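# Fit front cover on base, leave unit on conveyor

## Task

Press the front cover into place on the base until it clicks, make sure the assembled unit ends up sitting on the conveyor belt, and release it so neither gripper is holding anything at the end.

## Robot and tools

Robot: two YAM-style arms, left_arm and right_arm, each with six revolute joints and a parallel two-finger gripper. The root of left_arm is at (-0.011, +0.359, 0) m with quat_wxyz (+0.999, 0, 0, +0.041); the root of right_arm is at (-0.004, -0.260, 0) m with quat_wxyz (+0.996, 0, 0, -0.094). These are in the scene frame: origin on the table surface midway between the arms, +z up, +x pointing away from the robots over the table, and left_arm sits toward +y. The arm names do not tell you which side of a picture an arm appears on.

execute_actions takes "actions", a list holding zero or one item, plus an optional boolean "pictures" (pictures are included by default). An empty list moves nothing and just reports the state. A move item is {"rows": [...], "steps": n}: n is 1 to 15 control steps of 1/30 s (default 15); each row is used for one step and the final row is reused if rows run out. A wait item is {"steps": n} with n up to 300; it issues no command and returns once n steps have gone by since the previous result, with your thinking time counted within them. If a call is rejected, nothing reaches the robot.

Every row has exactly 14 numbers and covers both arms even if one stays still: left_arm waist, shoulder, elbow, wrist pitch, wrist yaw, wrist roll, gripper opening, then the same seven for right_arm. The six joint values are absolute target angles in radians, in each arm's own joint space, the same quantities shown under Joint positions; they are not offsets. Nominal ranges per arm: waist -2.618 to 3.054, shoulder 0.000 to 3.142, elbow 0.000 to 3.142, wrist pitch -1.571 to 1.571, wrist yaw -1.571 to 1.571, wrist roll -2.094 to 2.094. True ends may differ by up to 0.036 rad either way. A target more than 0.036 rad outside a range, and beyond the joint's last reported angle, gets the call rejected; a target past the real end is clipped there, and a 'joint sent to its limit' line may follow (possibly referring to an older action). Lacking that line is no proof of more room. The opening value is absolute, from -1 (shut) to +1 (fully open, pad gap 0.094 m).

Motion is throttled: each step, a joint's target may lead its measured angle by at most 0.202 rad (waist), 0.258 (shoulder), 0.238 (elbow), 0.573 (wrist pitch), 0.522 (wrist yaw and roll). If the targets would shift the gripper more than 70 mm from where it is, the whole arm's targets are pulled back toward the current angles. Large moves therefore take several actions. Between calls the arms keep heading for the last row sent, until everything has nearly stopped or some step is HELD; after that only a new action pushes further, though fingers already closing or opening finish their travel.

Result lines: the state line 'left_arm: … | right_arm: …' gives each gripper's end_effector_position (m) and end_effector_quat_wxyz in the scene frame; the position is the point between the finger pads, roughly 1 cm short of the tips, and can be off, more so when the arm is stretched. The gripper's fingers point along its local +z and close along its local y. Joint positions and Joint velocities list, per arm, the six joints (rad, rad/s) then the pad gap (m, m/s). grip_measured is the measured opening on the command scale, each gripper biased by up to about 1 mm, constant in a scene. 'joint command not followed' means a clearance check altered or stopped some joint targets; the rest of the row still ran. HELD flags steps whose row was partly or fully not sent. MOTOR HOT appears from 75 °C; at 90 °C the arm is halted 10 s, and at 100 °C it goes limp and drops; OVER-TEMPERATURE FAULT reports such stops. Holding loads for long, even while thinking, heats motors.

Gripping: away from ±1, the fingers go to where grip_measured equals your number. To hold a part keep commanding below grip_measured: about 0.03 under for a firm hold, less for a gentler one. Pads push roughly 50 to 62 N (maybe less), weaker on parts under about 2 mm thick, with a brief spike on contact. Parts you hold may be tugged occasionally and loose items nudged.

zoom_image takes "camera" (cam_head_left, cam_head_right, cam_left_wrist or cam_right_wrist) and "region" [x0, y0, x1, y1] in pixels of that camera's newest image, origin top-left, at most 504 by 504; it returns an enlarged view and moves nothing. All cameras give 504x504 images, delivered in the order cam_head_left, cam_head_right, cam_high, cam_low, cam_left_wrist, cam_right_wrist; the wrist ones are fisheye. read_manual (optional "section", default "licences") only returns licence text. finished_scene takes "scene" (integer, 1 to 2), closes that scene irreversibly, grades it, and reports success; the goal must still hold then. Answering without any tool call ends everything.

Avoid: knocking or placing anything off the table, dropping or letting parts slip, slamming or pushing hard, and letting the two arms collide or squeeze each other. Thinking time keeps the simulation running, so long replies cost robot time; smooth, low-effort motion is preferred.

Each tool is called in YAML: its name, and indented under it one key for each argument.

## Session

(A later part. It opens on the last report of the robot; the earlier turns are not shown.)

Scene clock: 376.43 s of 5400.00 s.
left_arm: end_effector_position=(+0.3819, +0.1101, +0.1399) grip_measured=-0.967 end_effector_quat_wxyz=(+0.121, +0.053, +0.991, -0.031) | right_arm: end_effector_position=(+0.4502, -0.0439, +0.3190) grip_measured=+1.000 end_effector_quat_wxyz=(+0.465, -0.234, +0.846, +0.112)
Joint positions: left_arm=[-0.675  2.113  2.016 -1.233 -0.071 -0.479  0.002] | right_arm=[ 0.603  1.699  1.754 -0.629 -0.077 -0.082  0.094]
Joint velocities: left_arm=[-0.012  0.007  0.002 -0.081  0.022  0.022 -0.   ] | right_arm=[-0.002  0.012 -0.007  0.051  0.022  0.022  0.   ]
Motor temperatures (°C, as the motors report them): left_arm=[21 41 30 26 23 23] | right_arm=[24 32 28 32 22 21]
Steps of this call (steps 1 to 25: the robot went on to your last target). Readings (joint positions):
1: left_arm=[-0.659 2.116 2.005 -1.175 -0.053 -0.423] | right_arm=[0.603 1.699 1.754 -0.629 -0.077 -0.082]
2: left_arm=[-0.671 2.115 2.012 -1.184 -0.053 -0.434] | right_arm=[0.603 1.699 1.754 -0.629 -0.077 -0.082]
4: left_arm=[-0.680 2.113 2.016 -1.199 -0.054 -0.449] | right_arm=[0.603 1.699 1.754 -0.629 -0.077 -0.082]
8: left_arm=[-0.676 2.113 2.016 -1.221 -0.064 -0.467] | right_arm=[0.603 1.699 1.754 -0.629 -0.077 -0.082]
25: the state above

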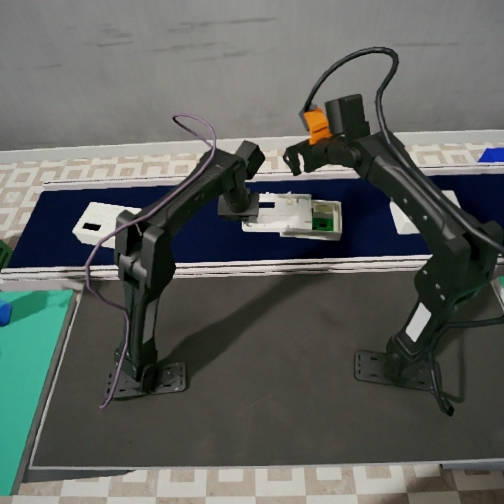

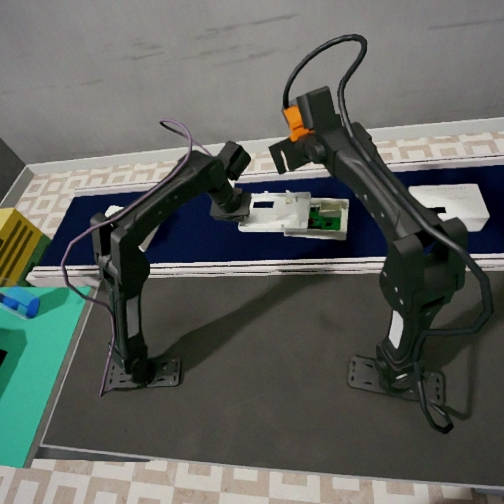

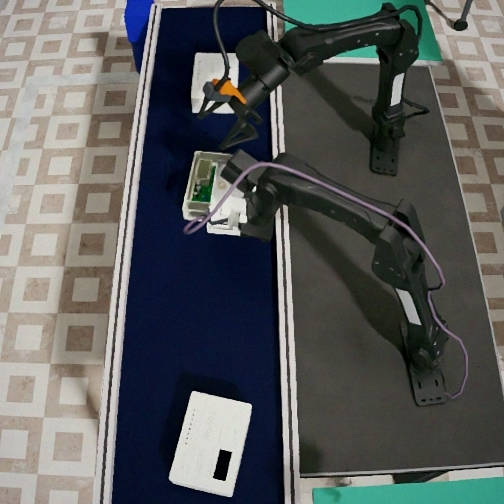

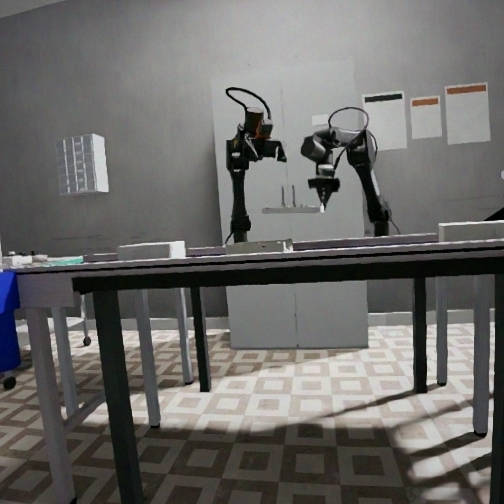

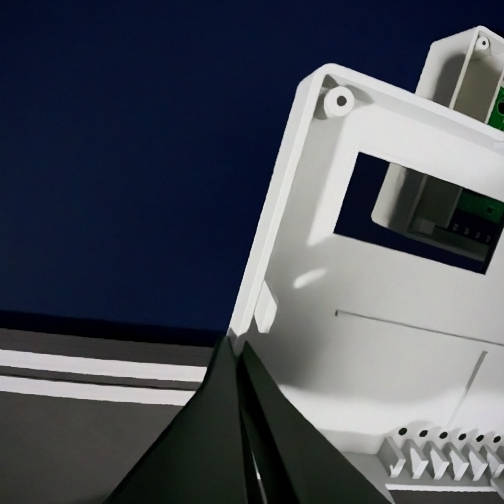

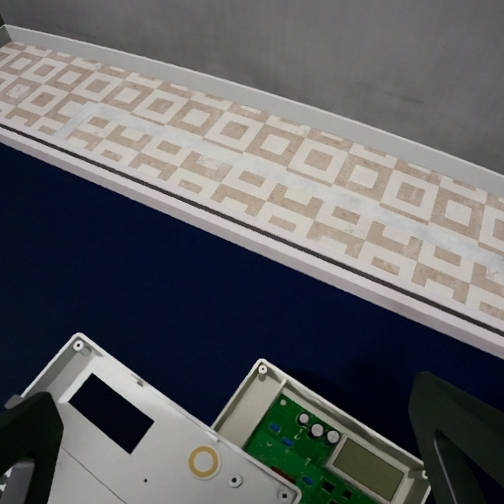

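execute_actions:
  actions:
    - {"rows": [[-0.667,2.09,2.045,-1.232,-0.082,-0.485,-1,0.59,1.70,1.73,-0.59,-0.04,-0.04,1],[-0.667,2.09,2.045,-1.232,-0.088,-0.485,-1,0.57,1.705,1.69,-0.53,0.01,0.01,1],[-0.667,2.09,2.045,-1.232,-0.094,-0.485,-1,0.55,1.71,1.645,-0.46,0.07,0.07,1],[-0.667,2.09,2.045,-1.232,-0.10,-0.485,-1,0.53,1.715,1.60,-0.39,0.13,0.13,1],[-0.667,2.09,2.045,-1.232,-0.106,-0.485,-1,0.51,1.72,1.555,-0.32,0.19,0.19,1],[-0.667,2.09,2.045,-1.232,-0.112,-0.485,-1,0.49,1.725,1.51,-0.25,0.25,0.25,1],[-0.667,2.09,2.045,-1.232,-0.118,-0.485,-1,0.47,1.73,1.465,-0.18,0.31,0.31,1],[-0.667,2.09,2.045,-1.232,-0.124,-0.485,-1,0.45,1.735,1.42,-0.11,0.37,0.37,1],[-0.667,2.09,2.045,-1.232,-0.13,-0.485,-1,0.43,1.74,1.375,-0.04,0.43,0.43,1],[-0.667,2.09,2.045,-1.232,-0.13,-0.485,-1,0.41,1.745,1.33,0.03,0.49,0.49,1],[-0.667,2.09,2.045,-1.232,-0.13,-0.485,-1,0.39,1.75,1.285,0.10,0.55,0.55,1],[-0.667,2.09,2.045,-1.232,-0.13,-0.485,-1,0.37,1.755,1.24,0.17,0.61,0.61,1],[-0.667,2.09,2.045,-1.232,-0.13,-0.485,-1,0.35,1.76,1.195,0.24,0.67,0.67,1],[-0.667,2.09,2.045,-1.232,-0.13,-0.485,-1,0.33,1.765,1.15,0.31,0.73,0.73,1],[-0.667,2.09,2.045,-1.232,-0.13,-0.485,-1,0.32,1.77,1.105,0.38,0.79,0.79,1]], "steps": 15}
  pictures: false

execute_actions:
  actions:
    - {"rows": [[-0.667,2.09,2.045,-1.232,-0.13,-0.485,-1,0.32,1.776,1.055,0.455,0.84,0.845,1],[-0.667,2.09,2.045,-1.232,-0.13,-0.485,-1,0.32,1.782,1.005,0.53,0.89,0.90,1],[-0.667,2.09,2.045,-1.232,-0.13,-0.485,-1,0.32,1.788,0.955,0.605,0.94,0.955,1],[-0.667,2.09,2.045,-1.232,-0.13,-0.485,-1,0.32,1.794,0.905,0.68,0.99,1.01,1],[-0.667,2.09,2.045,-1.232,-0.13,-0.485,-1,0.32,1.80,0.855,0.755,1.04,1.065,1],[-0.667,2.09,2.045,-1.232,-0.13,-0.485,-1,0.32,1.806,0.805,0.83,1.09,1.12,1],[-0.667,2.09,2.045,-1.232,-0.13,-0.485,-1,0.32,1.812,0.755,0.905,1.14,1.175,1],[-0.667,2.09,2.045,-1.232,-0.13,-0.485,-1,0.32,1.818,0.705,0.98,1.19,1.23,1],[-0.667,2.09,2.045,-1.232,-0.13,-0.485,-1,0.32,1.824,0.655,1.055,1.24,1.285,1],[-0.667,2.09,2.045,-1.232,-0.13,-0.485,-1,0.32,1.83,0.605,1.13,1.29,1.34,1],[-0.667,2.09,2.045,-1.232,-0.13,-0.485,-1,0.32,1.836,0.555,1.205,1.34,1.395,1],[-0.667,2.09,2.045,-1.232,-0.13,-0.485,-1,0.32,1.842,0.505,1.28,1.39,1.45,1],[-0.667,2.09,2.045,-1.232,-0.13,-0.485,-1,0.32,1.848,0.455,1.355,1.44,1.505,1],[-0.667,2.09,2.045,-1.232,-0.13,-0.485,-1,0.32,1.853,0.415,1.42,1.48,1.55,1],[-0.667,2.09,2.045,-1.232,-0.13,-0.485,-1,0.32,1.856,0.392,1.464,1.5,1.571,1]], "steps": 15}
  pictures: false

execute_actions:
  actions:
    - {"steps": 20}

Scene clock: 444.27 s of 5400.00 s.
left_arm: end_effector_position=(+0.3864, +0.1172, +0.1406) grip_measured=-0.967 end_effector_quat_wxyz=(+0.133, +0.050, +0.990, -0.011) | right_arm: end_effector_position=(+0.5094, -0.2681, +0.1861) grip_measured=+1.000 end_effector_quat_wxyz=(+0.541, +0.289, +0.788, -0.042)
Joint positions: left_arm=[-0.675  2.113  2.016 -1.233 -0.118 -0.479  0.002] | right_arm=[0.347 1.768 1.185 0.087 0.531 0.541 0.094]
Joint velocities: left_arm=[ 0.017 -0.002  0.002  0.007 -0.081 -0.051  0.002] | right_arm=[-0.545  0.144 -1.336  1.883  1.634  1.692  0.   ]
Motor temperatures (°C, as the motors report them): left_arm=[21 45 34 26 23 23] | right_arm=[24 32 29 33 22 21]
Steps of this call (steps 1 to 15: the robot went on to your last target; steps 16 to 90: nothing new was sent; then 64.33 s passed at rest; steps 91 to 105: all 15 steps of this action). Readings (joint positions):
91: left_arm=[-0.675 2.113 2.016 -1.233 -0.072 -0.479] | right_arm=[0.603 1.699 1.752 -0.625 -0.074 -0.077]
92: left_arm=[-0.675 2.113 2.016 -1.233 -0.073 -0.479] | right_arm=[0.601 1.699 1.742 -0.609 -0.064 -0.064]
94: left_arm=[-0.675 2.113 2.016 -1.233 -0.079 -0.479] | right_arm=[0.585 1.699 1.693 -0.535 -0.020 -0.012]
98: left_arm=[-0.675 2.113 2.016 -1.233 -0.097 -0.479] | right_arm=[0.504 1.707 1.513 -0.336 0.145 0.158]
105: the state above

Scene clock: 444.77 s of 5400.00 s.
left_arm: end_effector_position=(+0.3868, +0.1178, +0.1407) grip_measured=-0.967 end_effector_quat_wxyz=(+0.134, +0.049, +0.990, -0.009) | right_arm: end_effector_position=(+0.3242, -0.3912, +0.1188) grip_measured=+1.000 end_effector_quat_wxyz=(+0.687, +0.671, +0.279, -0.007)
Joint positions: left_arm=[-0.675  2.113  2.016 -1.233 -0.123 -0.479  0.002] | right_arm=[0.313 1.841 0.459 1.169 1.305 1.373 0.094]
Joint velocities: left_arm=[-0.012 -0.002  0.017 -0.022 -0.007 -0.022 -0.001] | right_arm=[-0.027  0.159 -1.204  1.81   1.311  1.311  0.   ]
Motor temperatures (°C, as the motors report them): left_arm=[21 45 34 26 23 23] | right_arm=[24 32 29 33 22 21]
Steps of this call (steps 1 to 15: all 15 steps of this action). Readings (joint positions):
1: left_arm=[-0.675 2.113 2.016 -1.233 -0.119 -0.479] | right_arm=[0.331 1.773 1.139 0.152 0.589 0.598]
2: left_arm=[-0.675 2.113 2.016 -1.233 -0.120 -0.479] | right_arm=[0.319 1.778 1.091 0.221 0.646 0.655]
4: left_arm=[-0.675 2.113 2.016 -1.233 -0.121 -0.479] | right_arm=[0.310 1.783 0.996 0.363 0.755 0.769]
8: left_arm=[-0.675 2.113 2.016 -1.233 -0.122 -0.479] | right_arm=[0.313 1.799 0.801 0.660 0.958 0.992]
15: the state above

Scene clock: 445.43 s of 5400.00 s.
left_arm: end_effector_position=(+0.3869, +0.1179, +0.1407) grip_measured=-0.967 end_effector_quat_wxyz=(+0.134, +0.049, +0.990, -0.009) | right_arm: end_effector_position=(+0.2809, -0.4023, +0.1364) grip_measured=+1.000 end_effector_quat_wxyz=(+0.703, +0.703, +0.072, +0.074)
Joint positions: left_arm=[-0.675  2.113  2.016 -1.233 -0.123 -0.479  0.002] | right_arm=[0.313 1.85  0.394 1.46  1.489 1.569 0.094]
Joint velocities: left_arm=[ 0.007  0.002 -0.002 -0.022 -0.051 -0.051 -0.001] | right_arm=[-0.012 -0.012  0.002 -0.095 -0.022 -0.037  0.   ]
Motor temperatures (°C, as the motors report them): left_arm=[21 45 34 26 23 23] | right_arm=[24 32 29 33 22 21]
Steps of this call (steps 1 to 20: the robot went on to your last target). Readings (joint positions):
1: left_arm=[-0.675 2.113 2.016 -1.233 -0.123 -0.479] | right_arm=[0.313 1.845 0.425 1.224 1.346 1.413]
2: left_arm=[-0.675 2.113 2.016 -1.233 -0.123 -0.479] | right_arm=[0.313 1.849 0.404 1.266 1.379 1.445]
4: left_arm=[-0.675 2.113 2.016 -1.233 -0.123 -0.479] | right_arm=[0.313 1.850 0.394 1.332 1.424 1.491]
8: left_arm=[-0.675 2.113 2.016 -1.233 -0.123 -0.479] | right_arm=[0.313 1.850 0.394 1.414 1.463 1.539]
20: the state above

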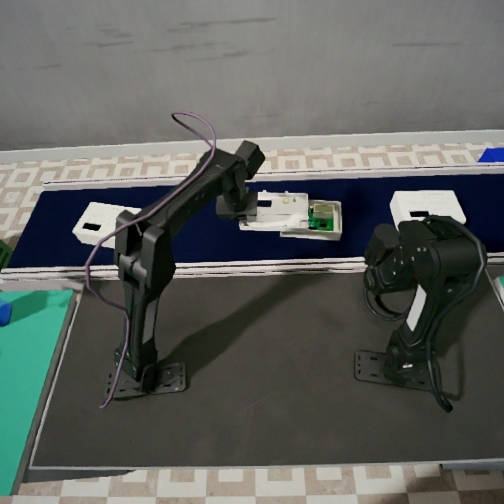

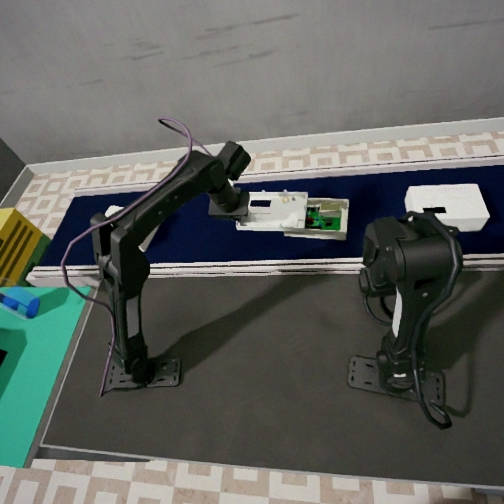

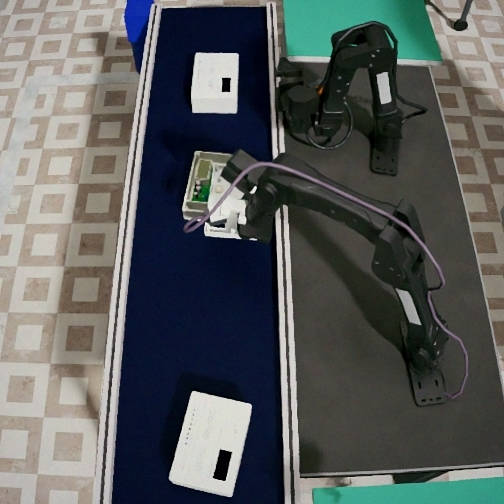

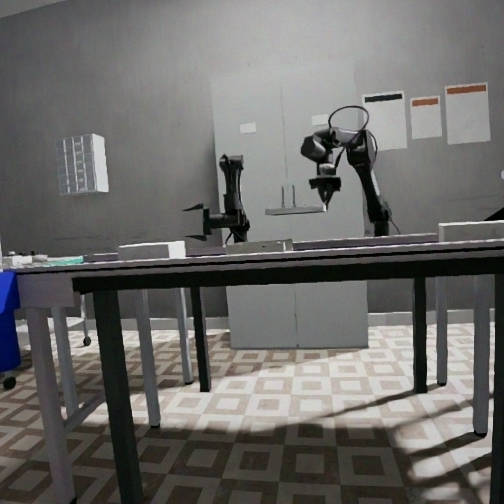

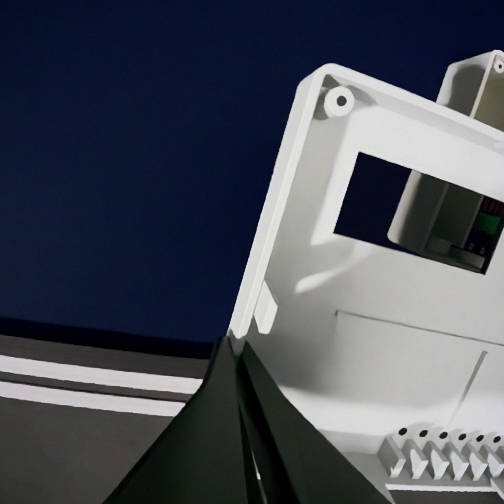

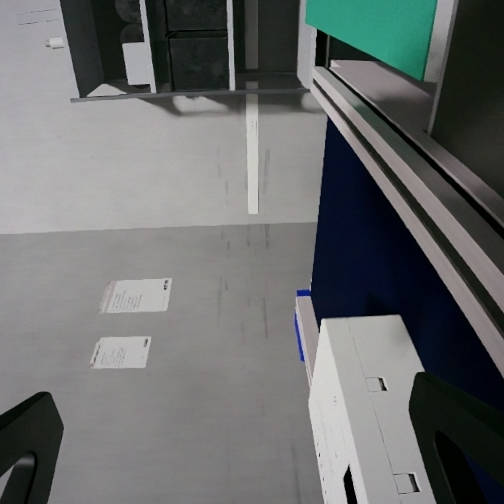

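Now sweep the waist, then extend to pre-grasp.

execute_actions:
  actions:
    - {"rows": [[-0.667,2.09,2.045,-1.232,-0.13,-0.485,-1,0.34,1.856,0.392,1.464,1.5,1.571,1],[-0.667,2.09,2.045,-1.232,-0.13,-0.485,-1,0.37,1.856,0.392,1.464,1.5,1.571,1],[-0.667,2.09,2.045,-1.232,-0.13,-0.485,-1,0.41,1.856,0.392,1.464,1.5,1.571,1],[-0.667,2.09,2.045,-1.232,-0.13,-0.485,-1,0.455,1.856,0.392,1.464,1.5,1.571,1],[-0.667,2.09,2.045,-1.232,-0.13,-0.485,-1,0.50,1.856,0.392,1.464,1.5,1.571,1],[-0.667,2.09,2.045,-1.232,-0.13,-0.485,-1,0.55,1.856,0.392,1.464,1.5,1.571,1],[-0.667,2.09,2.045,-1.232,-0.13,-0.485,-1,0.60,1.856,0.392,1.464,1.5,1.571,1],[-0.667,2.09,2.045,-1.232,-0.13,-0.485,-1,0.65,1.856,0.392,1.464,1.5,1.571,1],[-0.667,2.09,2.045,-1.232,-0.13,-0.485,-1,0.70,1.856,0.392,1.464,1.5,1.571,1],[-0.667,2.09,2.045,-1.232,-0.13,-0.485,-1,0.75,1.856,0.392,1.464,1.5,1.571,1],[-0.667,2.09,2.045,-1.232,-0.13,-0.485,-1,0.80,1.856,0.392,1.464,1.5,1.571,1],[-0.667,2.09,2.045,-1.232,-0.13,-0.485,-1,0.85,1.856,0.392,1.464,1.5,1.571,1],[-0.667,2.09,2.045,-1.232,-0.13,-0.485,-1,0.90,1.856,0.392,1.464,1.5,1.571,1],[-0.667,2.09,2.045,-1.232,-0.13,-0.485,-1,0.95,1.856,0.392,1.464,1.5,1.571,1],[-0.667,2.09,2.045,-1.232,-0.13,-0.485,-1,1.0,1.856,0.392,1.464,1.5,1.571,1]], "steps": 15}
  pictures: false

execute_actions:
  actions:
    - {"rows": [[-0.667,2.09,2.045,-1.232,-0.13,-0.485,-1,1.05,1.856,0.392,1.464,1.5,1.571,1],[-0.667,2.09,2.045,-1.232,-0.13,-0.485,-1,1.10,1.856,0.392,1.464,1.5,1.571,1],[-0.667,2.09,2.045,-1.232,-0.13,-0.485,-1,1.15,1.856,0.392,1.464,1.5,1.571,1],[-0.667,2.09,2.045,-1.232,-0.13,-0.485,-1,1.20,1.856,0.392,1.464,1.5,1.571,1],[-0.667,2.09,2.045,-1.232,-0.13,-0.485,-1,1.25,1.856,0.392,1.464,1.5,1.571,1],[-0.667,2.09,2.045,-1.232,-0.13,-0.485,-1,1.30,1.856,0.392,1.464,1.5,1.571,1],[-0.667,2.09,2.045,-1.232,-0.13,-0.485,-1,1.34,1.86,0.41,1.455,1.49,1.571,1],[-0.667,2.09,2.045,-1.232,-0.13,-0.485,-1,1.375,1.875,0.44,1.44,1.48,1.571,1],[-0.667,2.09,2.045,-1.232,-0.13,-0.485,-1,1.40,1.89,0.47,1.425,1.47,1.571,1],[-0.667,2.09,2.045,-1.232,-0.13,-0.485,-1,1.42,1.905,0.50,1.41,1.46,1.571,1],[-0.667,2.09,2.045,-1.232,-0.13,-0.485,-1,1.43,1.92,0.53,1.395,1.45,1.571,1],[-0.667,2.09,2.045,-1.232,-0.13,-0.485,-1,1.438,1.935,0.56,1.38,1.44,1.571,1],[-0.667,2.09,2.045,-1.232,-0.13,-0.485,-1,1.438,1.95,0.59,1.365,1.43,1.571,1],[-0.667,2.09,2.045,-1.232,-0.13,-0.485,-1,1.438,1.965,0.62,1.35,1.42,1.571,1],[-0.667,2.09,2.045,-1.232,-0.13,-0.485,-1,1.438,1.98,0.65,1.335,1.41,1.571,1]], "steps": 15}
  pictures: false

execute_actions:
  actions:
    - {"rows": [[-0.667,2.09,2.045,-1.232,-0.13,-0.485,-1,1.438,1.995,0.68,1.32,1.395,1.571,1],[-0.667,2.09,2.045,-1.232,-0.13,-0.485,-1,1.438,2.01,0.71,1.308,1.38,1.571,1],[-0.667,2.09,2.045,-1.232,-0.13,-0.485,-1,1.438,2.025,0.735,1.298,1.365,1.571,1],[-0.667,2.09,2.045,-1.232,-0.13,-0.485,-1,1.438,2.04,0.755,1.29,1.355,1.571,1],[-0.667,2.09,2.045,-1.232,-0.13,-0.485,-1,1.438,2.049,0.77,1.286,1.345,1.571,1]], "steps": 15}
  pictures: false

execute_actions:
  actions:
    - {"steps": 15}

Scene clock: 477.30 s of 5400.00 s.
left_arm: end_effector_position=(+0.3869, +0.1179, +0.1407) grip_measured=-0.967 end_effector_quat_wxyz=(+0.134, +0.049, +0.990, -0.009) | right_arm: end_effector_position=(+0.3107, -0.2178, +0.1366) grip_measured=+1.000 end_effector_quat_wxyz=(+0.650, +0.652, +0.272, +0.278)
Joint positions: left_arm=[-0.675  2.113  2.016 -1.233 -0.123 -0.479  0.002] | right_arm=[0.911 1.85  0.394 1.463 1.495 1.571 0.094]
Joint velocities: left_arm=[-0.012  0.007 -0.012 -0.022  0.066 -0.007 -0.002] | right_arm=[ 1.419 -0.012  0.002 -0.051 -0.066 -0.022  0.   ]
Motor temperatures (°C, as the motors report them): left_arm=[21 46 35 25 23 23] | right_arm=[24 31 27 32 22 21]
Steps of this call (steps 1 to 15: the robot went on to your last target; steps 16 to 90: nothing new was sent; then 28.37 s passed at rest; steps 91 to 105: all 15 steps of this action). Readings (joint positions):
91: left_arm=[-0.675 2.113 2.016 -1.233 -0.123 -0.479] | right_arm=[0.315 1.850 0.394 1.463 1.491 1.571]
92: left_arm=[-0.675 2.113 2.016 -1.233 -0.123 -0.479] | right_arm=[0.324 1.850 0.394 1.463 1.492 1.571]
94: left_arm=[-0.675 2.113 2.016 -1.233 -0.123 -0.479] | right_arm=[0.371 1.850 0.394 1.463 1.494 1.571]
98: left_arm=[-0.675 2.113 2.016 -1.233 -0.123 -0.479] | right_arm=[0.556 1.850 0.394 1.463 1.495 1.571]
105: the state above

Scene clock: 477.80 s of 5400.00 s.
left_arm: end_effector_position=(+0.3869, +0.1179, +0.1407) grip_measured=-0.967 end_effector_quat_wxyz=(+0.134, +0.049, +0.990, -0.009) | right_arm: end_effector_position=(+0.2626, -0.0157, +0.1427) grip_measured=+1.000 end_effector_quat_wxyz=(+0.538, +0.558, +0.431, +0.462)
Joint positions: left_arm=[-0.675  2.113  2.016 -1.233 -0.123 -0.479  0.002] | right_arm=[1.437 1.939 0.58  1.41  1.453 1.572 0.094]
Joint velocities: left_arm=[-0.012 -0.007 -0.022 -0.022 -0.007 -0.095 -0.001] | right_arm=[ 0.007  0.452  0.867 -0.33  -0.212  0.022  0.   ]
Motor temperatures (°C, as the motors report them): left_arm=[21 47 35 25 23 23] | right_arm=[24 31 27 32 22 21]
Steps of this call (steps 1 to 15: all 15 steps of this action). Readings (joint positions):
1: left_arm=[-0.675 2.113 2.016 -1.233 -0.123 -0.479] | right_arm=[0.961 1.850 0.394 1.463 1.495 1.571]
2: left_arm=[-0.675 2.113 2.016 -1.233 -0.123 -0.479] | right_arm=[1.011 1.850 0.394 1.463 1.495 1.572]
4: left_arm=[-0.675 2.113 2.016 -1.233 -0.123 -0.479] | right_arm=[1.111 1.850 0.394 1.463 1.495 1.572]
8: left_arm=[-0.675 2.113 2.016 -1.233 -0.123 -0.479] | right_arm=[1.305 1.851 0.397 1.463 1.494 1.572]
15: the state above

Scene clock: 478.30 s of 5400.00 s.
left_arm: end_effector_position=(+0.3869, +0.1179, +0.1407) grip_measured=-0.967 end_effector_quat_wxyz=(+0.134, +0.049, +0.990, -0.009) | right_arm: end_effector_position=(+0.2778, +0.0389, +0.1387) grip_measured=+1.000 end_effector_quat_wxyz=(+0.522, +0.531, +0.465, +0.480)
Joint positions: left_arm=[-0.675  2.113  2.016 -1.233 -0.123 -0.479  0.002] | right_arm=[1.437 2.037 0.75  1.311 1.357 1.572 0.094]
Joint velocities: left_arm=[ 0.002 -0.007  0.002  0.037  0.007  0.037  0.   ] | right_arm=[ 0.002  0.002 -0.012 -0.081 -0.066 -0.022  0.   ]
Motor temperatures (°C, as the motors report them): left_arm=[21 47 35 25 23 23] | right_arm=[24 31 27 32 22 21]
Steps of this call (steps 1 to 15: all 15 steps of this action). Readings (joint positions):
1: left_arm=[-0.675 2.113 2.016 -1.233 -0.123 -0.479] | right_arm=[1.437 1.954 0.610 1.398 1.443 1.572]
2: left_arm=[-0.675 2.113 2.016 -1.233 -0.123 -0.479] | right_arm=[1.437 1.969 0.640 1.385 1.433 1.572]
4: left_arm=[-0.675 2.113 2.016 -1.233 -0.123 -0.479] | right_arm=[1.437 2.000 0.696 1.361 1.410 1.572]
8: left_arm=[-0.675 2.113 2.016 -1.233 -0.123 -0.479] | right_arm=[1.437 2.035 0.750 1.329 1.371 1.572]
15: the state above

Scene clock: 478.80 s of 5400.00 s.
left_arm: end_effector_position=(+0.3869, +0.1179, +0.1407) grip_measured=-0.967 end_effector_quat_wxyz=(+0.134, +0.049, +0.990, -0.009) | right_arm: end_effector_position=(+0.2779, +0.0395, +0.1384) grip_measured=+1.000 end_effector_quat_wxyz=(+0.521, +0.529, +0.466, +0.480)
Joint positions: left_arm=[-0.675  2.113  2.016 -1.233 -0.123 -0.479  0.002] | right_arm=[1.437 2.037 0.75  1.308 1.354 1.572 0.094]
Joint velocities: left_arm=[-0.007 -0.002  0.017  0.051  0.066  0.007  0.001] | right_arm=[ 0.012 -0.002  0.002 -0.037 -0.007  0.051  0.   ]
Motor temperatures (°C, as the motors report them): left_arm=[21 47 35 25 23 23] | right_arm=[24 31 27 32 22 21]
Steps of this call (steps 1 to 15: the robot went on to your last target). Readings (joint positions):
1: left_arm=[-0.675 2.113 2.016 -1.233 -0.123 -0.479] | right_arm=[1.437 2.037 0.750 1.311 1.356 1.572]
2: left_arm=[-0.675 2.113 2.016 -1.233 -0.123 -0.479] | right_arm=[1.437 2.037 0.750 1.310 1.355 1.572]
4: left_arm=[-0.675 2.113 2.016 -1.233 -0.123 -0.479] | right_arm=[1.437 2.037 0.750 1.309 1.355 1.572]
8: left_arm=[-0.675 2.113 2.016 -1.233 -0.123 -0.479] | right_arm=[1.437 2.037 0.750 1.309 1.354 1.572]
15: the state above
All arms were judged still, so your last target was given up. Only a new action makes them travel on or press farther. Fingers that are still opening or closing keep moving.

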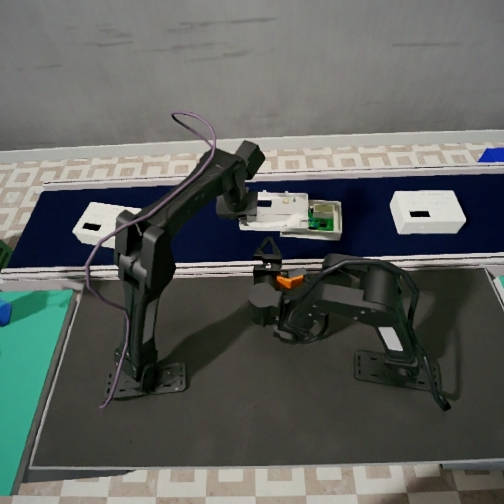

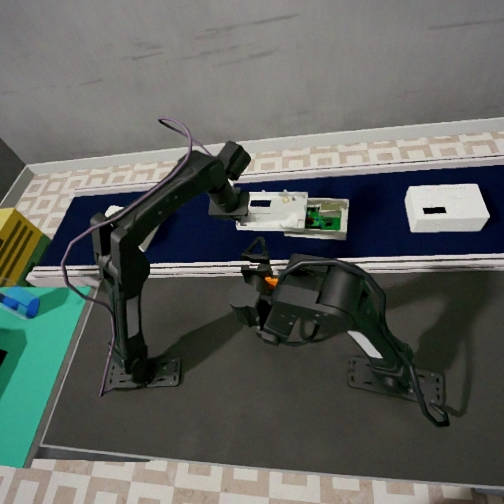

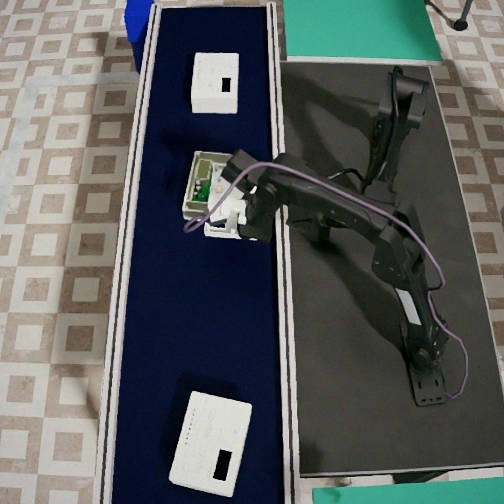

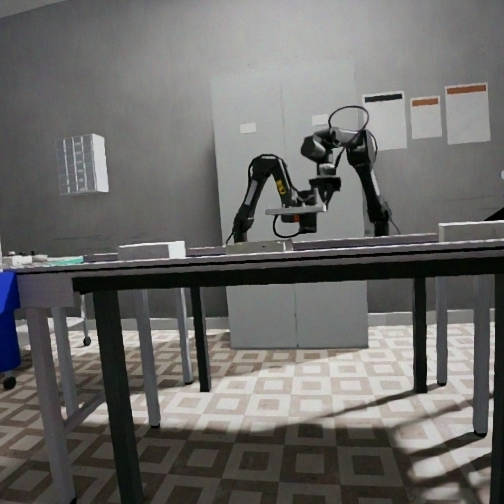

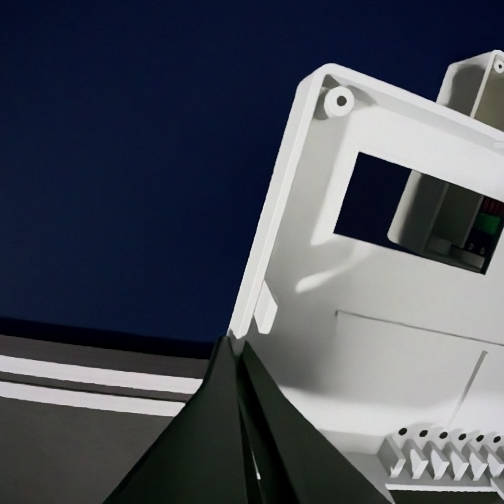

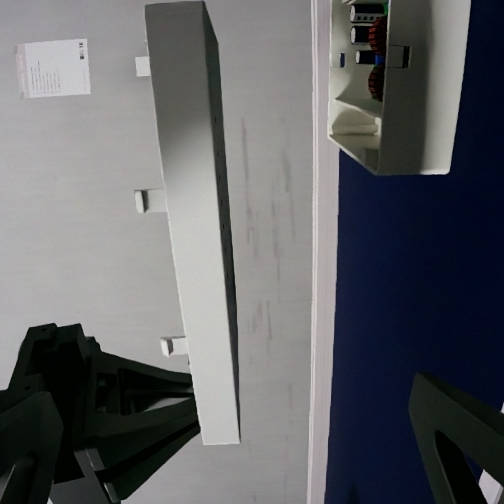

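execute_actions:
  actions:
    - {"rows": [[-0.667,2.09,2.045,-1.232,-0.13,-0.485,-1,1.425,2.03,0.775,1.275,1.335,1.571,1],[-0.667,2.09,2.045,-1.232,-0.13,-0.485,-1,1.413,2.026,0.78,1.265,1.322,1.571,1],[-0.667,2.09,2.045,-1.232,-0.13,-0.485,-1,1.40,2.022,0.785,1.255,1.31,1.571,1],[-0.667,2.09,2.045,-1.232,-0.13,-0.485,-1,1.388,2.018,0.79,1.245,1.298,1.571,1],[-0.667,2.09,2.045,-1.232,-0.13,-0.485,-1,1.376,2.014,0.795,1.235,1.286,1.571,1],[-0.667,2.09,2.045,-1.232,-0.13,-0.485,-1,1.364,2.01,0.80,1.225,1.274,1.571,1],[-0.667,2.09,2.045,-1.232,-0.13,-0.485,-1,1.352,2.007,0.805,1.215,1.262,1.571,1],[-0.667,2.09,2.045,-1.232,-0.13,-0.485,-1,1.34,2.004,0.81,1.205,1.25,1.571,1],[-0.667,2.09,2.045,-1.232,-0.13,-0.485,-1,1.33,2.002,0.814,1.197,1.238,1.571,1],[-0.667,2.09,2.045,-1.232,-0.13,-0.485,-1,1.32,2.0,0.817,1.19,1.229,1.571,1]], "steps": 15}
  pictures: false

execute_actions:
  actions:
    - {"steps": 15}

Scene clock: 500.20 s of 5400.00 s.
left_arm: end_effector_position=(+0.3869, +0.1179, +0.1407) grip_measured=-0.967 end_effector_quat_wxyz=(+0.134, +0.049, +0.990, -0.009) | right_arm: end_effector_position=(+0.3182, +0.0304, +0.1436) grip_measured=+1.000 end_effector_quat_wxyz=(+0.530, +0.528, +0.471, +0.467)
Joint positions: left_arm=[-0.675  2.113  2.016 -1.233 -0.123 -0.479  0.002] | right_arm=[1.319 2.026 0.794 1.224 1.252 1.572 0.094]
Joint velocities: left_arm=[ 0.007  0.012  0.002  0.007  0.007  0.007 -0.001] | right_arm=[ 0.012 -0.022 -0.007 -0.022 -0.095 -0.066  0.   ]
Motor temperatures (°C, as the motors report them): left_arm=[21 47 35 25 23 23] | right_arm=[24 32 28 31 22 21]
Steps of this call (steps 1 to 90: nothing new was sent; then 17.90 s passed at rest; steps 91 to 105: all 15 steps of this action). Readings (joint positions):
91: left_arm=[-0.675 2.113 2.016 -1.233 -0.123 -0.479] | right_arm=[1.436 2.037 0.750 1.307 1.352 1.572]
92: left_arm=[-0.675 2.113 2.016 -1.233 -0.123 -0.479] | right_arm=[1.435 2.037 0.750 1.304 1.348 1.572]
94: left_arm=[-0.675 2.113 2.016 -1.233 -0.123 -0.479] | right_arm=[1.422 2.037 0.755 1.292 1.336 1.572]
98: left_arm=[-0.675 2.113 2.016 -1.233 -0.123 -0.479] | right_arm=[1.370 2.037 0.779 1.262 1.300 1.572]
105: the state above

Scene clock: 500.70 s of 5400.00 s.
left_arm: end_effector_position=(+0.3869, +0.1179, +0.1407) grip_measured=-0.967 end_effector_quat_wxyz=(+0.134, +0.049, +0.990, -0.009) | right_arm: end_effector_position=(+0.3185, +0.0330, +0.1424) grip_measured=+1.000 end_effector_quat_wxyz=(+0.528, +0.524, +0.479, +0.467)
Joint positions: left_arm=[-0.675  2.113  2.016 -1.233 -0.123 -0.479  0.002] | right_arm=[1.319 2.025 0.795 1.212 1.237 1.572 0.094]
Joint velocities: left_arm=[ 0.027  0.002 -0.012 -0.007 -0.007 -0.095  0.001] | right_arm=[ 0.022  0.017 -0.007  0.007  0.037  0.007  0.   ]
Motor temperatures (°C, as the motors report them): left_arm=[21 47 35 25 23 23] | right_arm=[24 32 28 31 22 21]
Steps of this call (steps 1 to 15: the robot went on to your last target). Readings (joint positions):
1: left_arm=[-0.675 2.113 2.016 -1.233 -0.123 -0.479] | right_arm=[1.319 2.025 0.794 1.222 1.248 1.572]
2: left_arm=[-0.675 2.113 2.016 -1.233 -0.123 -0.479] | right_arm=[1.319 2.025 0.795 1.220 1.246 1.572]
4: left_arm=[-0.675 2.113 2.016 -1.233 -0.123 -0.479] | right_arm=[1.319 2.025 0.795 1.217 1.243 1.572]
8: left_arm=[-0.675 2.113 2.016 -1.233 -0.123 -0.479] | right_arm=[1.319 2.025 0.795 1.213 1.239 1.572]
15: the state above

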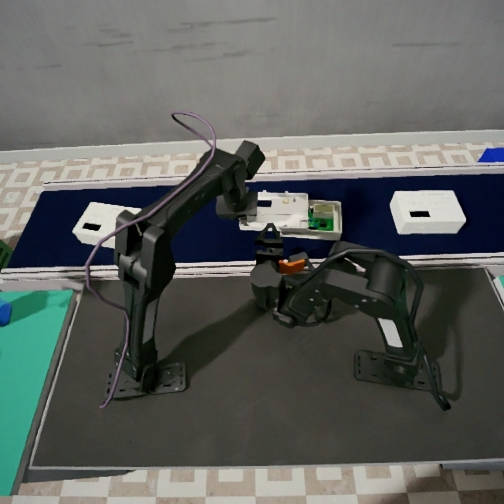

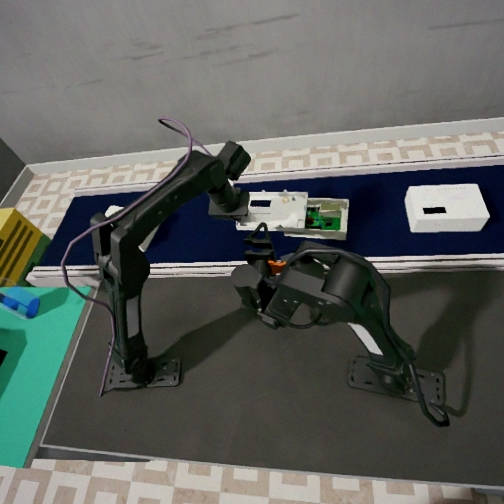

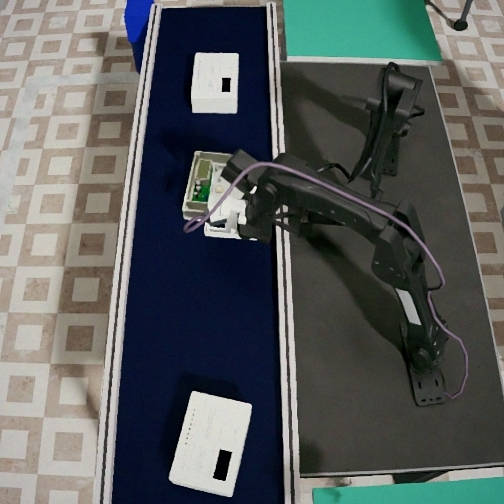

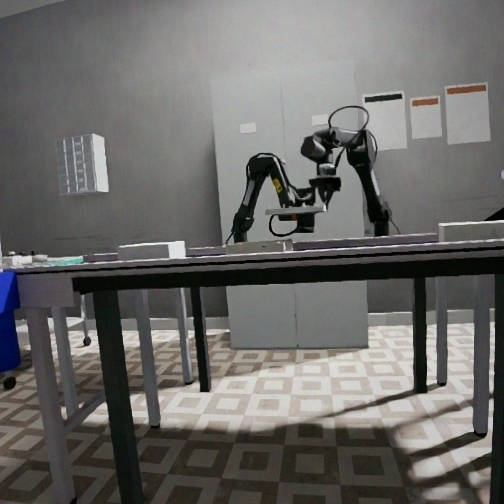

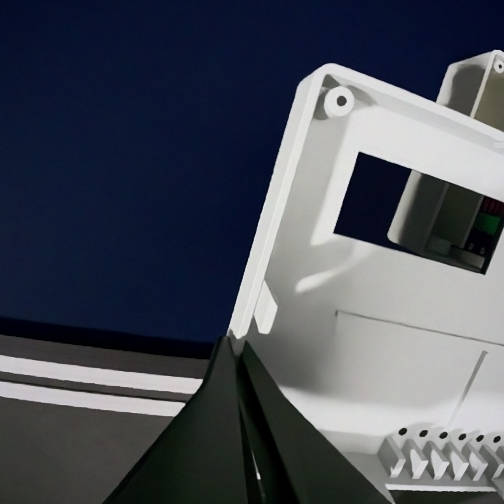

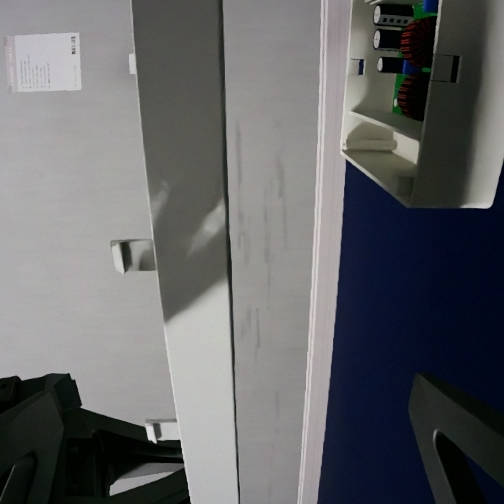

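execute_actions:
  actions:
    - {"rows": [[-0.667,2.09,2.045,-1.232,-0.13,-0.485,-1,1.312,1.995,0.795,1.19,1.22,1.571,1],[-0.667,2.09,2.045,-1.232,-0.13,-0.485,-1,1.304,1.99,0.79,1.19,1.211,1.571,1],[-0.667,2.09,2.045,-1.232,-0.13,-0.485,-1,1.296,1.985,0.786,1.19,1.202,1.571,1],[-0.667,2.09,2.045,-1.232,-0.13,-0.485,-1,1.288,1.98,0.782,1.19,1.193,1.571,1],[-0.667,2.09,2.045,-1.232,-0.13,-0.485,-1,1.28,1.975,0.779,1.19,1.184,1.571,1],[-0.667,2.09,2.045,-1.232,-0.13,-0.485,-1,1.272,1.97,0.776,1.19,1.175,1.571,1],[-0.667,2.09,2.045,-1.232,-0.13,-0.485,-1,1.264,1.965,0.773,1.19,1.166,1.571,1],[-0.667,2.09,2.045,-1.232,-0.13,-0.485,-1,1.255,1.961,0.77,1.19,1.158,1.571,1]], "steps": 15}
  pictures: false

execute_actions:
  actions:
    - {"steps": 15}

Scene clock: 519.57 s of 5400.00 s.
left_arm: end_effector_position=(+0.3869, +0.1179, +0.1407) grip_measured=-0.967 end_effector_quat_wxyz=(+0.134, +0.049, +0.990, -0.009) | right_arm: end_effector_position=(+0.3369, +0.0217, +0.1570) grip_measured=+1.000 end_effector_quat_wxyz=(+0.523, +0.527, +0.468, +0.478)
Joint positions: left_arm=[-0.675  2.113  2.016 -1.233 -0.123 -0.479  0.002] | right_arm=[1.256 1.983 0.791 1.207 1.173 1.572 0.094]
Joint velocities: left_arm=[ 0.007  0.002 -0.002 -0.051  0.11   0.007  0.   ] | right_arm=[ 0.002 -0.017 -0.081 -0.022 -0.081  0.066  0.   ]
Motor temperatures (°C, as the motors report them): left_arm=[21 48 35 25 23 23] | right_arm=[24 34 28 31 22 21]
Steps of this call (steps 1 to 15: the robot went on to your last target; steps 16 to 90: nothing new was sent; then 15.37 s passed at rest; steps 91 to 105: all 15 steps of this action). Readings (joint positions):
91: left_arm=[-0.675 2.113 2.016 -1.233 -0.123 -0.479] | right_arm=[1.319 2.025 0.795 1.211 1.236 1.572]
92: left_arm=[-0.675 2.113 2.016 -1.233 -0.123 -0.479] | right_arm=[1.319 2.025 0.795 1.211 1.233 1.572]
94: left_arm=[-0.675 2.113 2.016 -1.233 -0.123 -0.479] | right_arm=[1.312 2.021 0.795 1.209 1.223 1.572]
98: left_arm=[-0.675 2.113 2.016 -1.233 -0.123 -0.479] | right_arm=[1.280 1.999 0.795 1.207 1.196 1.572]
105: the state above

Scene clock: 520.07 s of 5400.00 s.
left_arm: end_effector_position=(+0.3869, +0.1179, +0.1407) grip_measured=-0.967 end_effector_quat_wxyz=(+0.134, +0.049, +0.990, -0.009) | right_arm: end_effector_position=(+0.3363, +0.0216, +0.1551) grip_measured=+1.000 end_effector_quat_wxyz=(+0.523, +0.525, +0.472, +0.478)
Joint positions: left_arm=[-0.675  2.113  2.016 -1.233 -0.123 -0.479  0.002] | right_arm=[1.256 1.983 0.784 1.207 1.167 1.572 0.094]
Joint velocities: left_arm=[-0.007  0.002 -0.002  0.007 -0.081 -0.007  0.001] | right_arm=[ 0.002 -0.002  0.007 -0.022 -0.066  0.022  0.   ]
Motor temperatures (°C, as the motors report them): left_arm=[21 48 35 25 23 23] | right_arm=[24 34 28 31 22 21]
Steps of this call (steps 1 to 15: the robot went on to your last target). Readings (joint positions):
1: left_arm=[-0.675 2.113 2.016 -1.233 -0.123 -0.479] | right_arm=[1.256 1.983 0.788 1.207 1.172 1.572]
2: left_arm=[-0.675 2.113 2.016 -1.233 -0.123 -0.479] | right_arm=[1.256 1.983 0.786 1.207 1.170 1.572]
4: left_arm=[-0.675 2.113 2.016 -1.233 -0.123 -0.479] | right_arm=[1.256 1.983 0.784 1.207 1.169 1.572]
8: left_arm=[-0.675 2.113 2.016 -1.233 -0.123 -0.479] | right_arm=[1.256 1.983 0.784 1.207 1.167 1.572]
15: the state above
All arms were judged still, so your last target was given up. Only a new action makes them travel on or press farther. Fingers that are still opening or closing keep moving.

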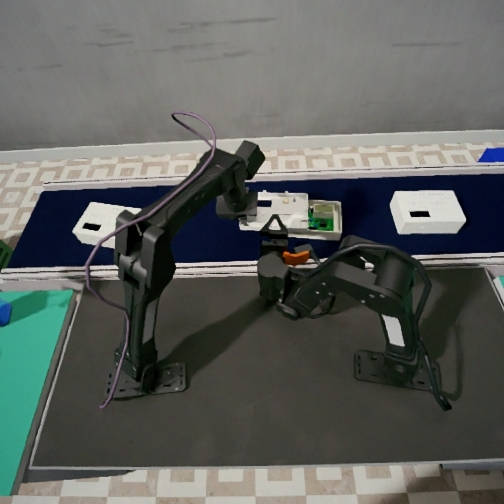

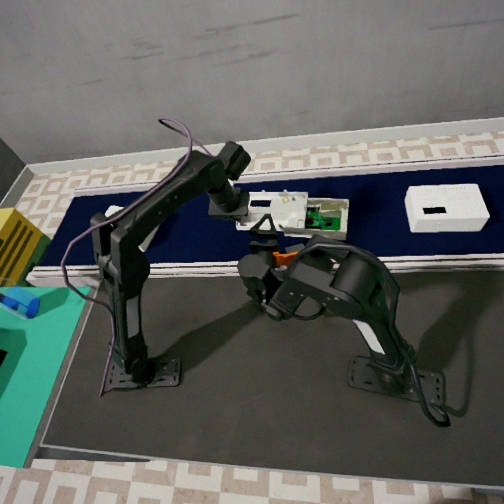

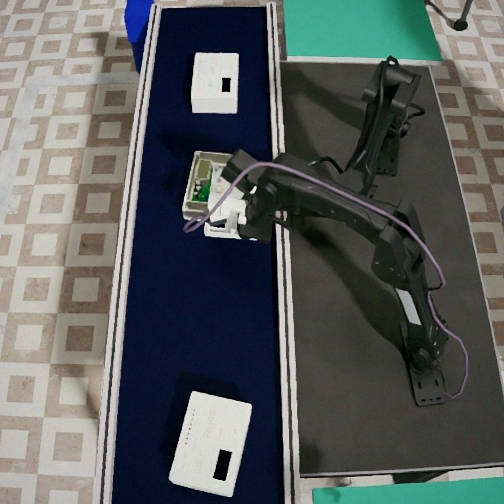

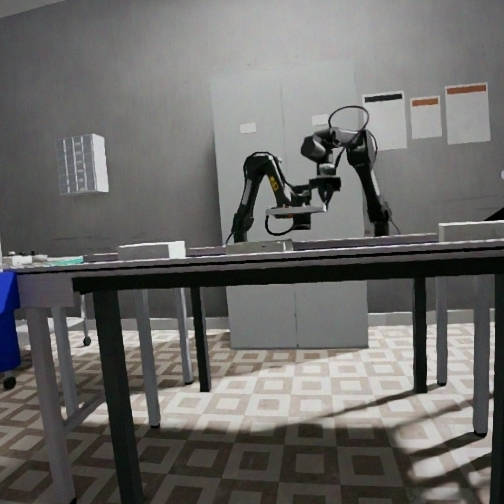

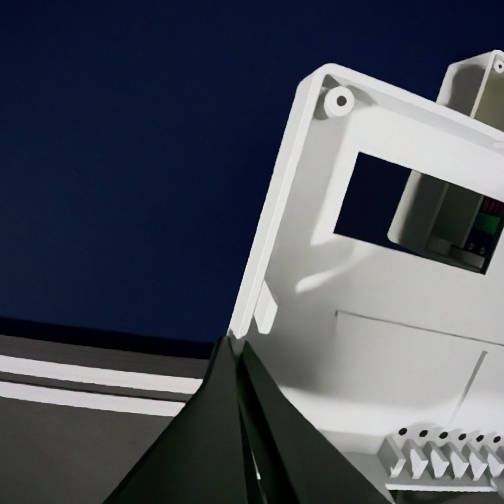

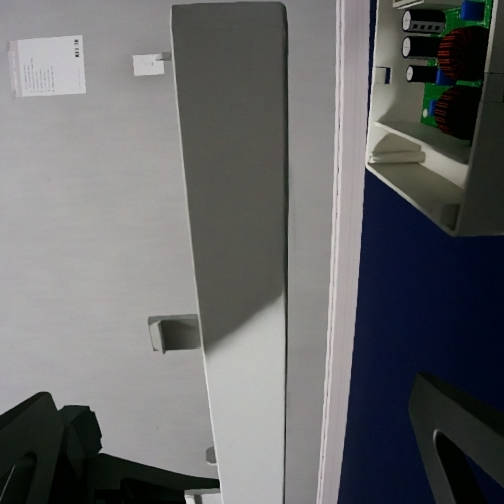

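execute_actions:
  actions:
    - {"rows": [[-0.667,2.09,2.045,-1.232,-0.13,-0.485,-1,1.255,1.961,0.762,1.19,1.158,1.571,0.8],[-0.667,2.09,2.045,-1.232,-0.13,-0.485,-1,1.255,1.961,0.76,1.19,1.158,1.571,0.6],[-0.667,2.09,2.045,-1.232,-0.13,-0.485,-1,1.255,1.961,0.76,1.19,1.158,1.571,0.4],[-0.667,2.09,2.045,-1.232,-0.13,-0.485,-1,1.255,1.961,0.76,1.19,1.158,1.571,0.25],[-0.667,2.09,2.045,-1.232,-0.13,-0.485,-1,1.255,1.961,0.76,1.19,1.158,1.571,0.1]], "steps": 15}

Scene clock: 527.07 s of 5400.00 s.
left_arm: end_effector_position=(+0.3869, +0.1179, +0.1407) grip_measured=-0.967 end_effector_quat_wxyz=(+0.134, +0.049, +0.990, -0.009) | right_arm: end_effector_position=(+0.3364, +0.0216, +0.1551) grip_measured=+0.103 end_effector_quat_wxyz=(+0.523, +0.525, +0.472, +0.478)
Joint positions: left_arm=[-0.675  2.113  2.016 -1.233 -0.123 -0.479  0.002] | right_arm=[1.256 1.983 0.784 1.207 1.166 1.572 0.052]
Joint velocities: left_arm=[-0.002  0.007 -0.012  0.037 -0.11   0.022  0.   ] | right_arm=[ 0.002 -0.007 -0.007 -0.095  0.051  0.022 -0.001]
Motor temperatures (°C, as the motors report them): left_arm=[21 48 36 25 23 23] | right_arm=[24 34 28 31 22 21]
Steps of this call (steps 1 to 90: nothing new was sent; then 3.50 s passed at rest; steps 91 to 105: all 15 steps of this action). Readings (joint positions):
91: left_arm=[-0.675 2.113 2.016 -1.233 -0.123 -0.479] | right_arm=[1.256 1.983 0.784 1.207 1.166 1.572]
92: left_arm=[-0.675 2.113 2.016 -1.233 -0.123 -0.479] | right_arm=[1.256 1.983 0.784 1.207 1.166 1.572]
94: left_arm=[-0.675 2.113 2.016 -1.233 -0.123 -0.479] | right_arm=[1.256 1.983 0.784 1.207 1.166 1.572]
98: left_arm=[-0.675 2.113 2.016 -1.233 -0.123 -0.479] | right_arm=[1.256 1.983 0.784 1.207 1.166 1.572]
105: the state above

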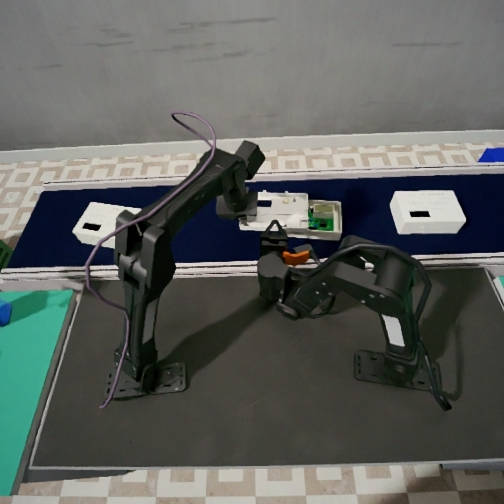

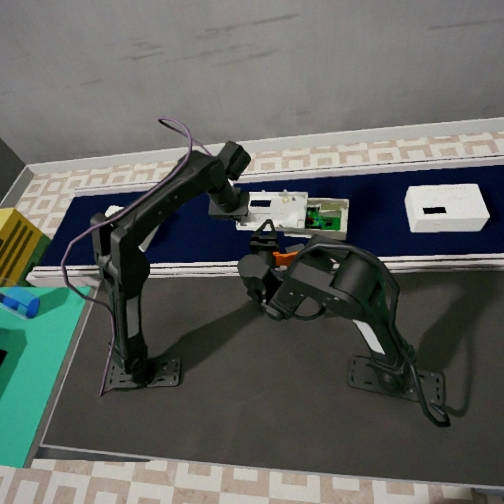

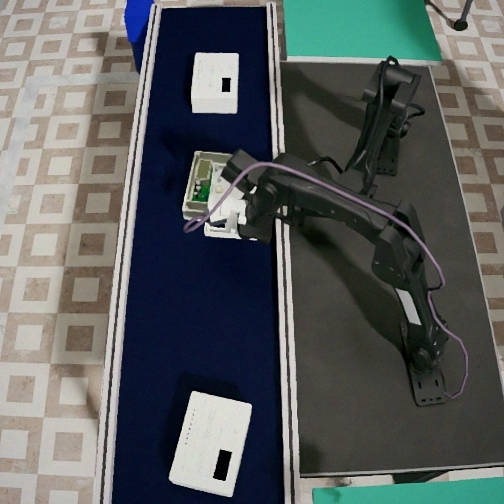

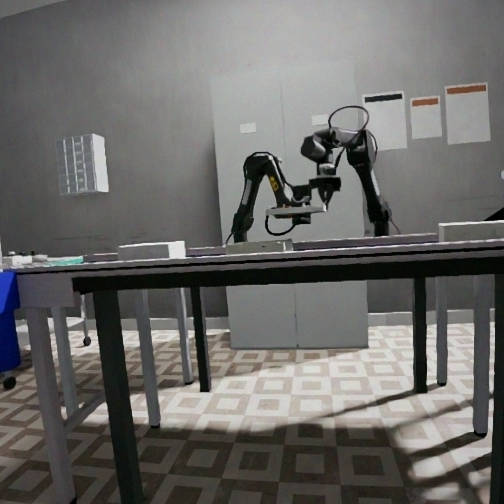

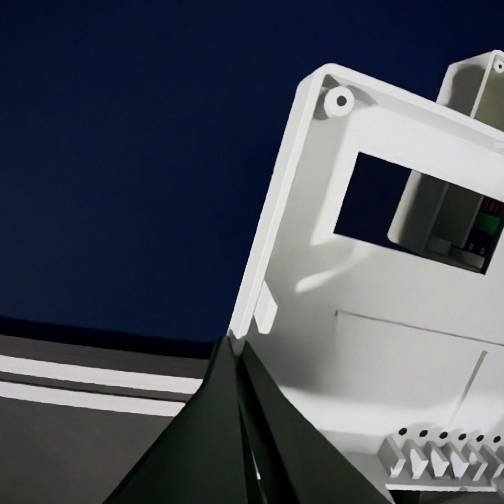

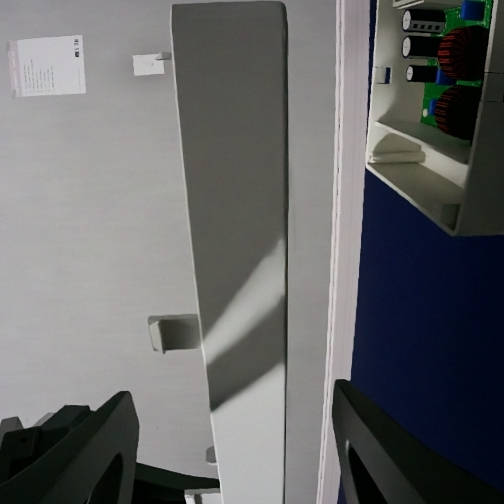

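zoom_image:
  camera: "cam_head_left"
  region: [220, 180, 340, 270]

zoom_image:
  camera: "cam_head_right"
  region: [210, 180, 330, 270]

Region (220, 180, 340, 270) of cam_head_left's 504x504 image, scaled by 4.200, with more detail than that image has; it fills the top 378 rows of this view, and the rest is white.

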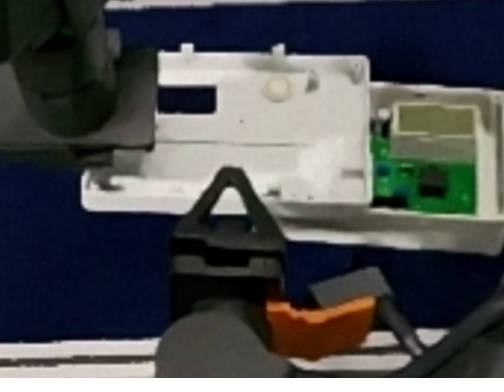

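Region (210, 180, 330, 270) of cam_head_right's 504x504 image, scaled by 4.200, with more detail than that image has; it fills the top 378 rows of this view, and the rest is white.

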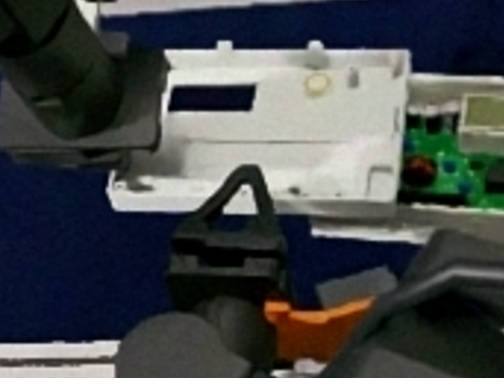

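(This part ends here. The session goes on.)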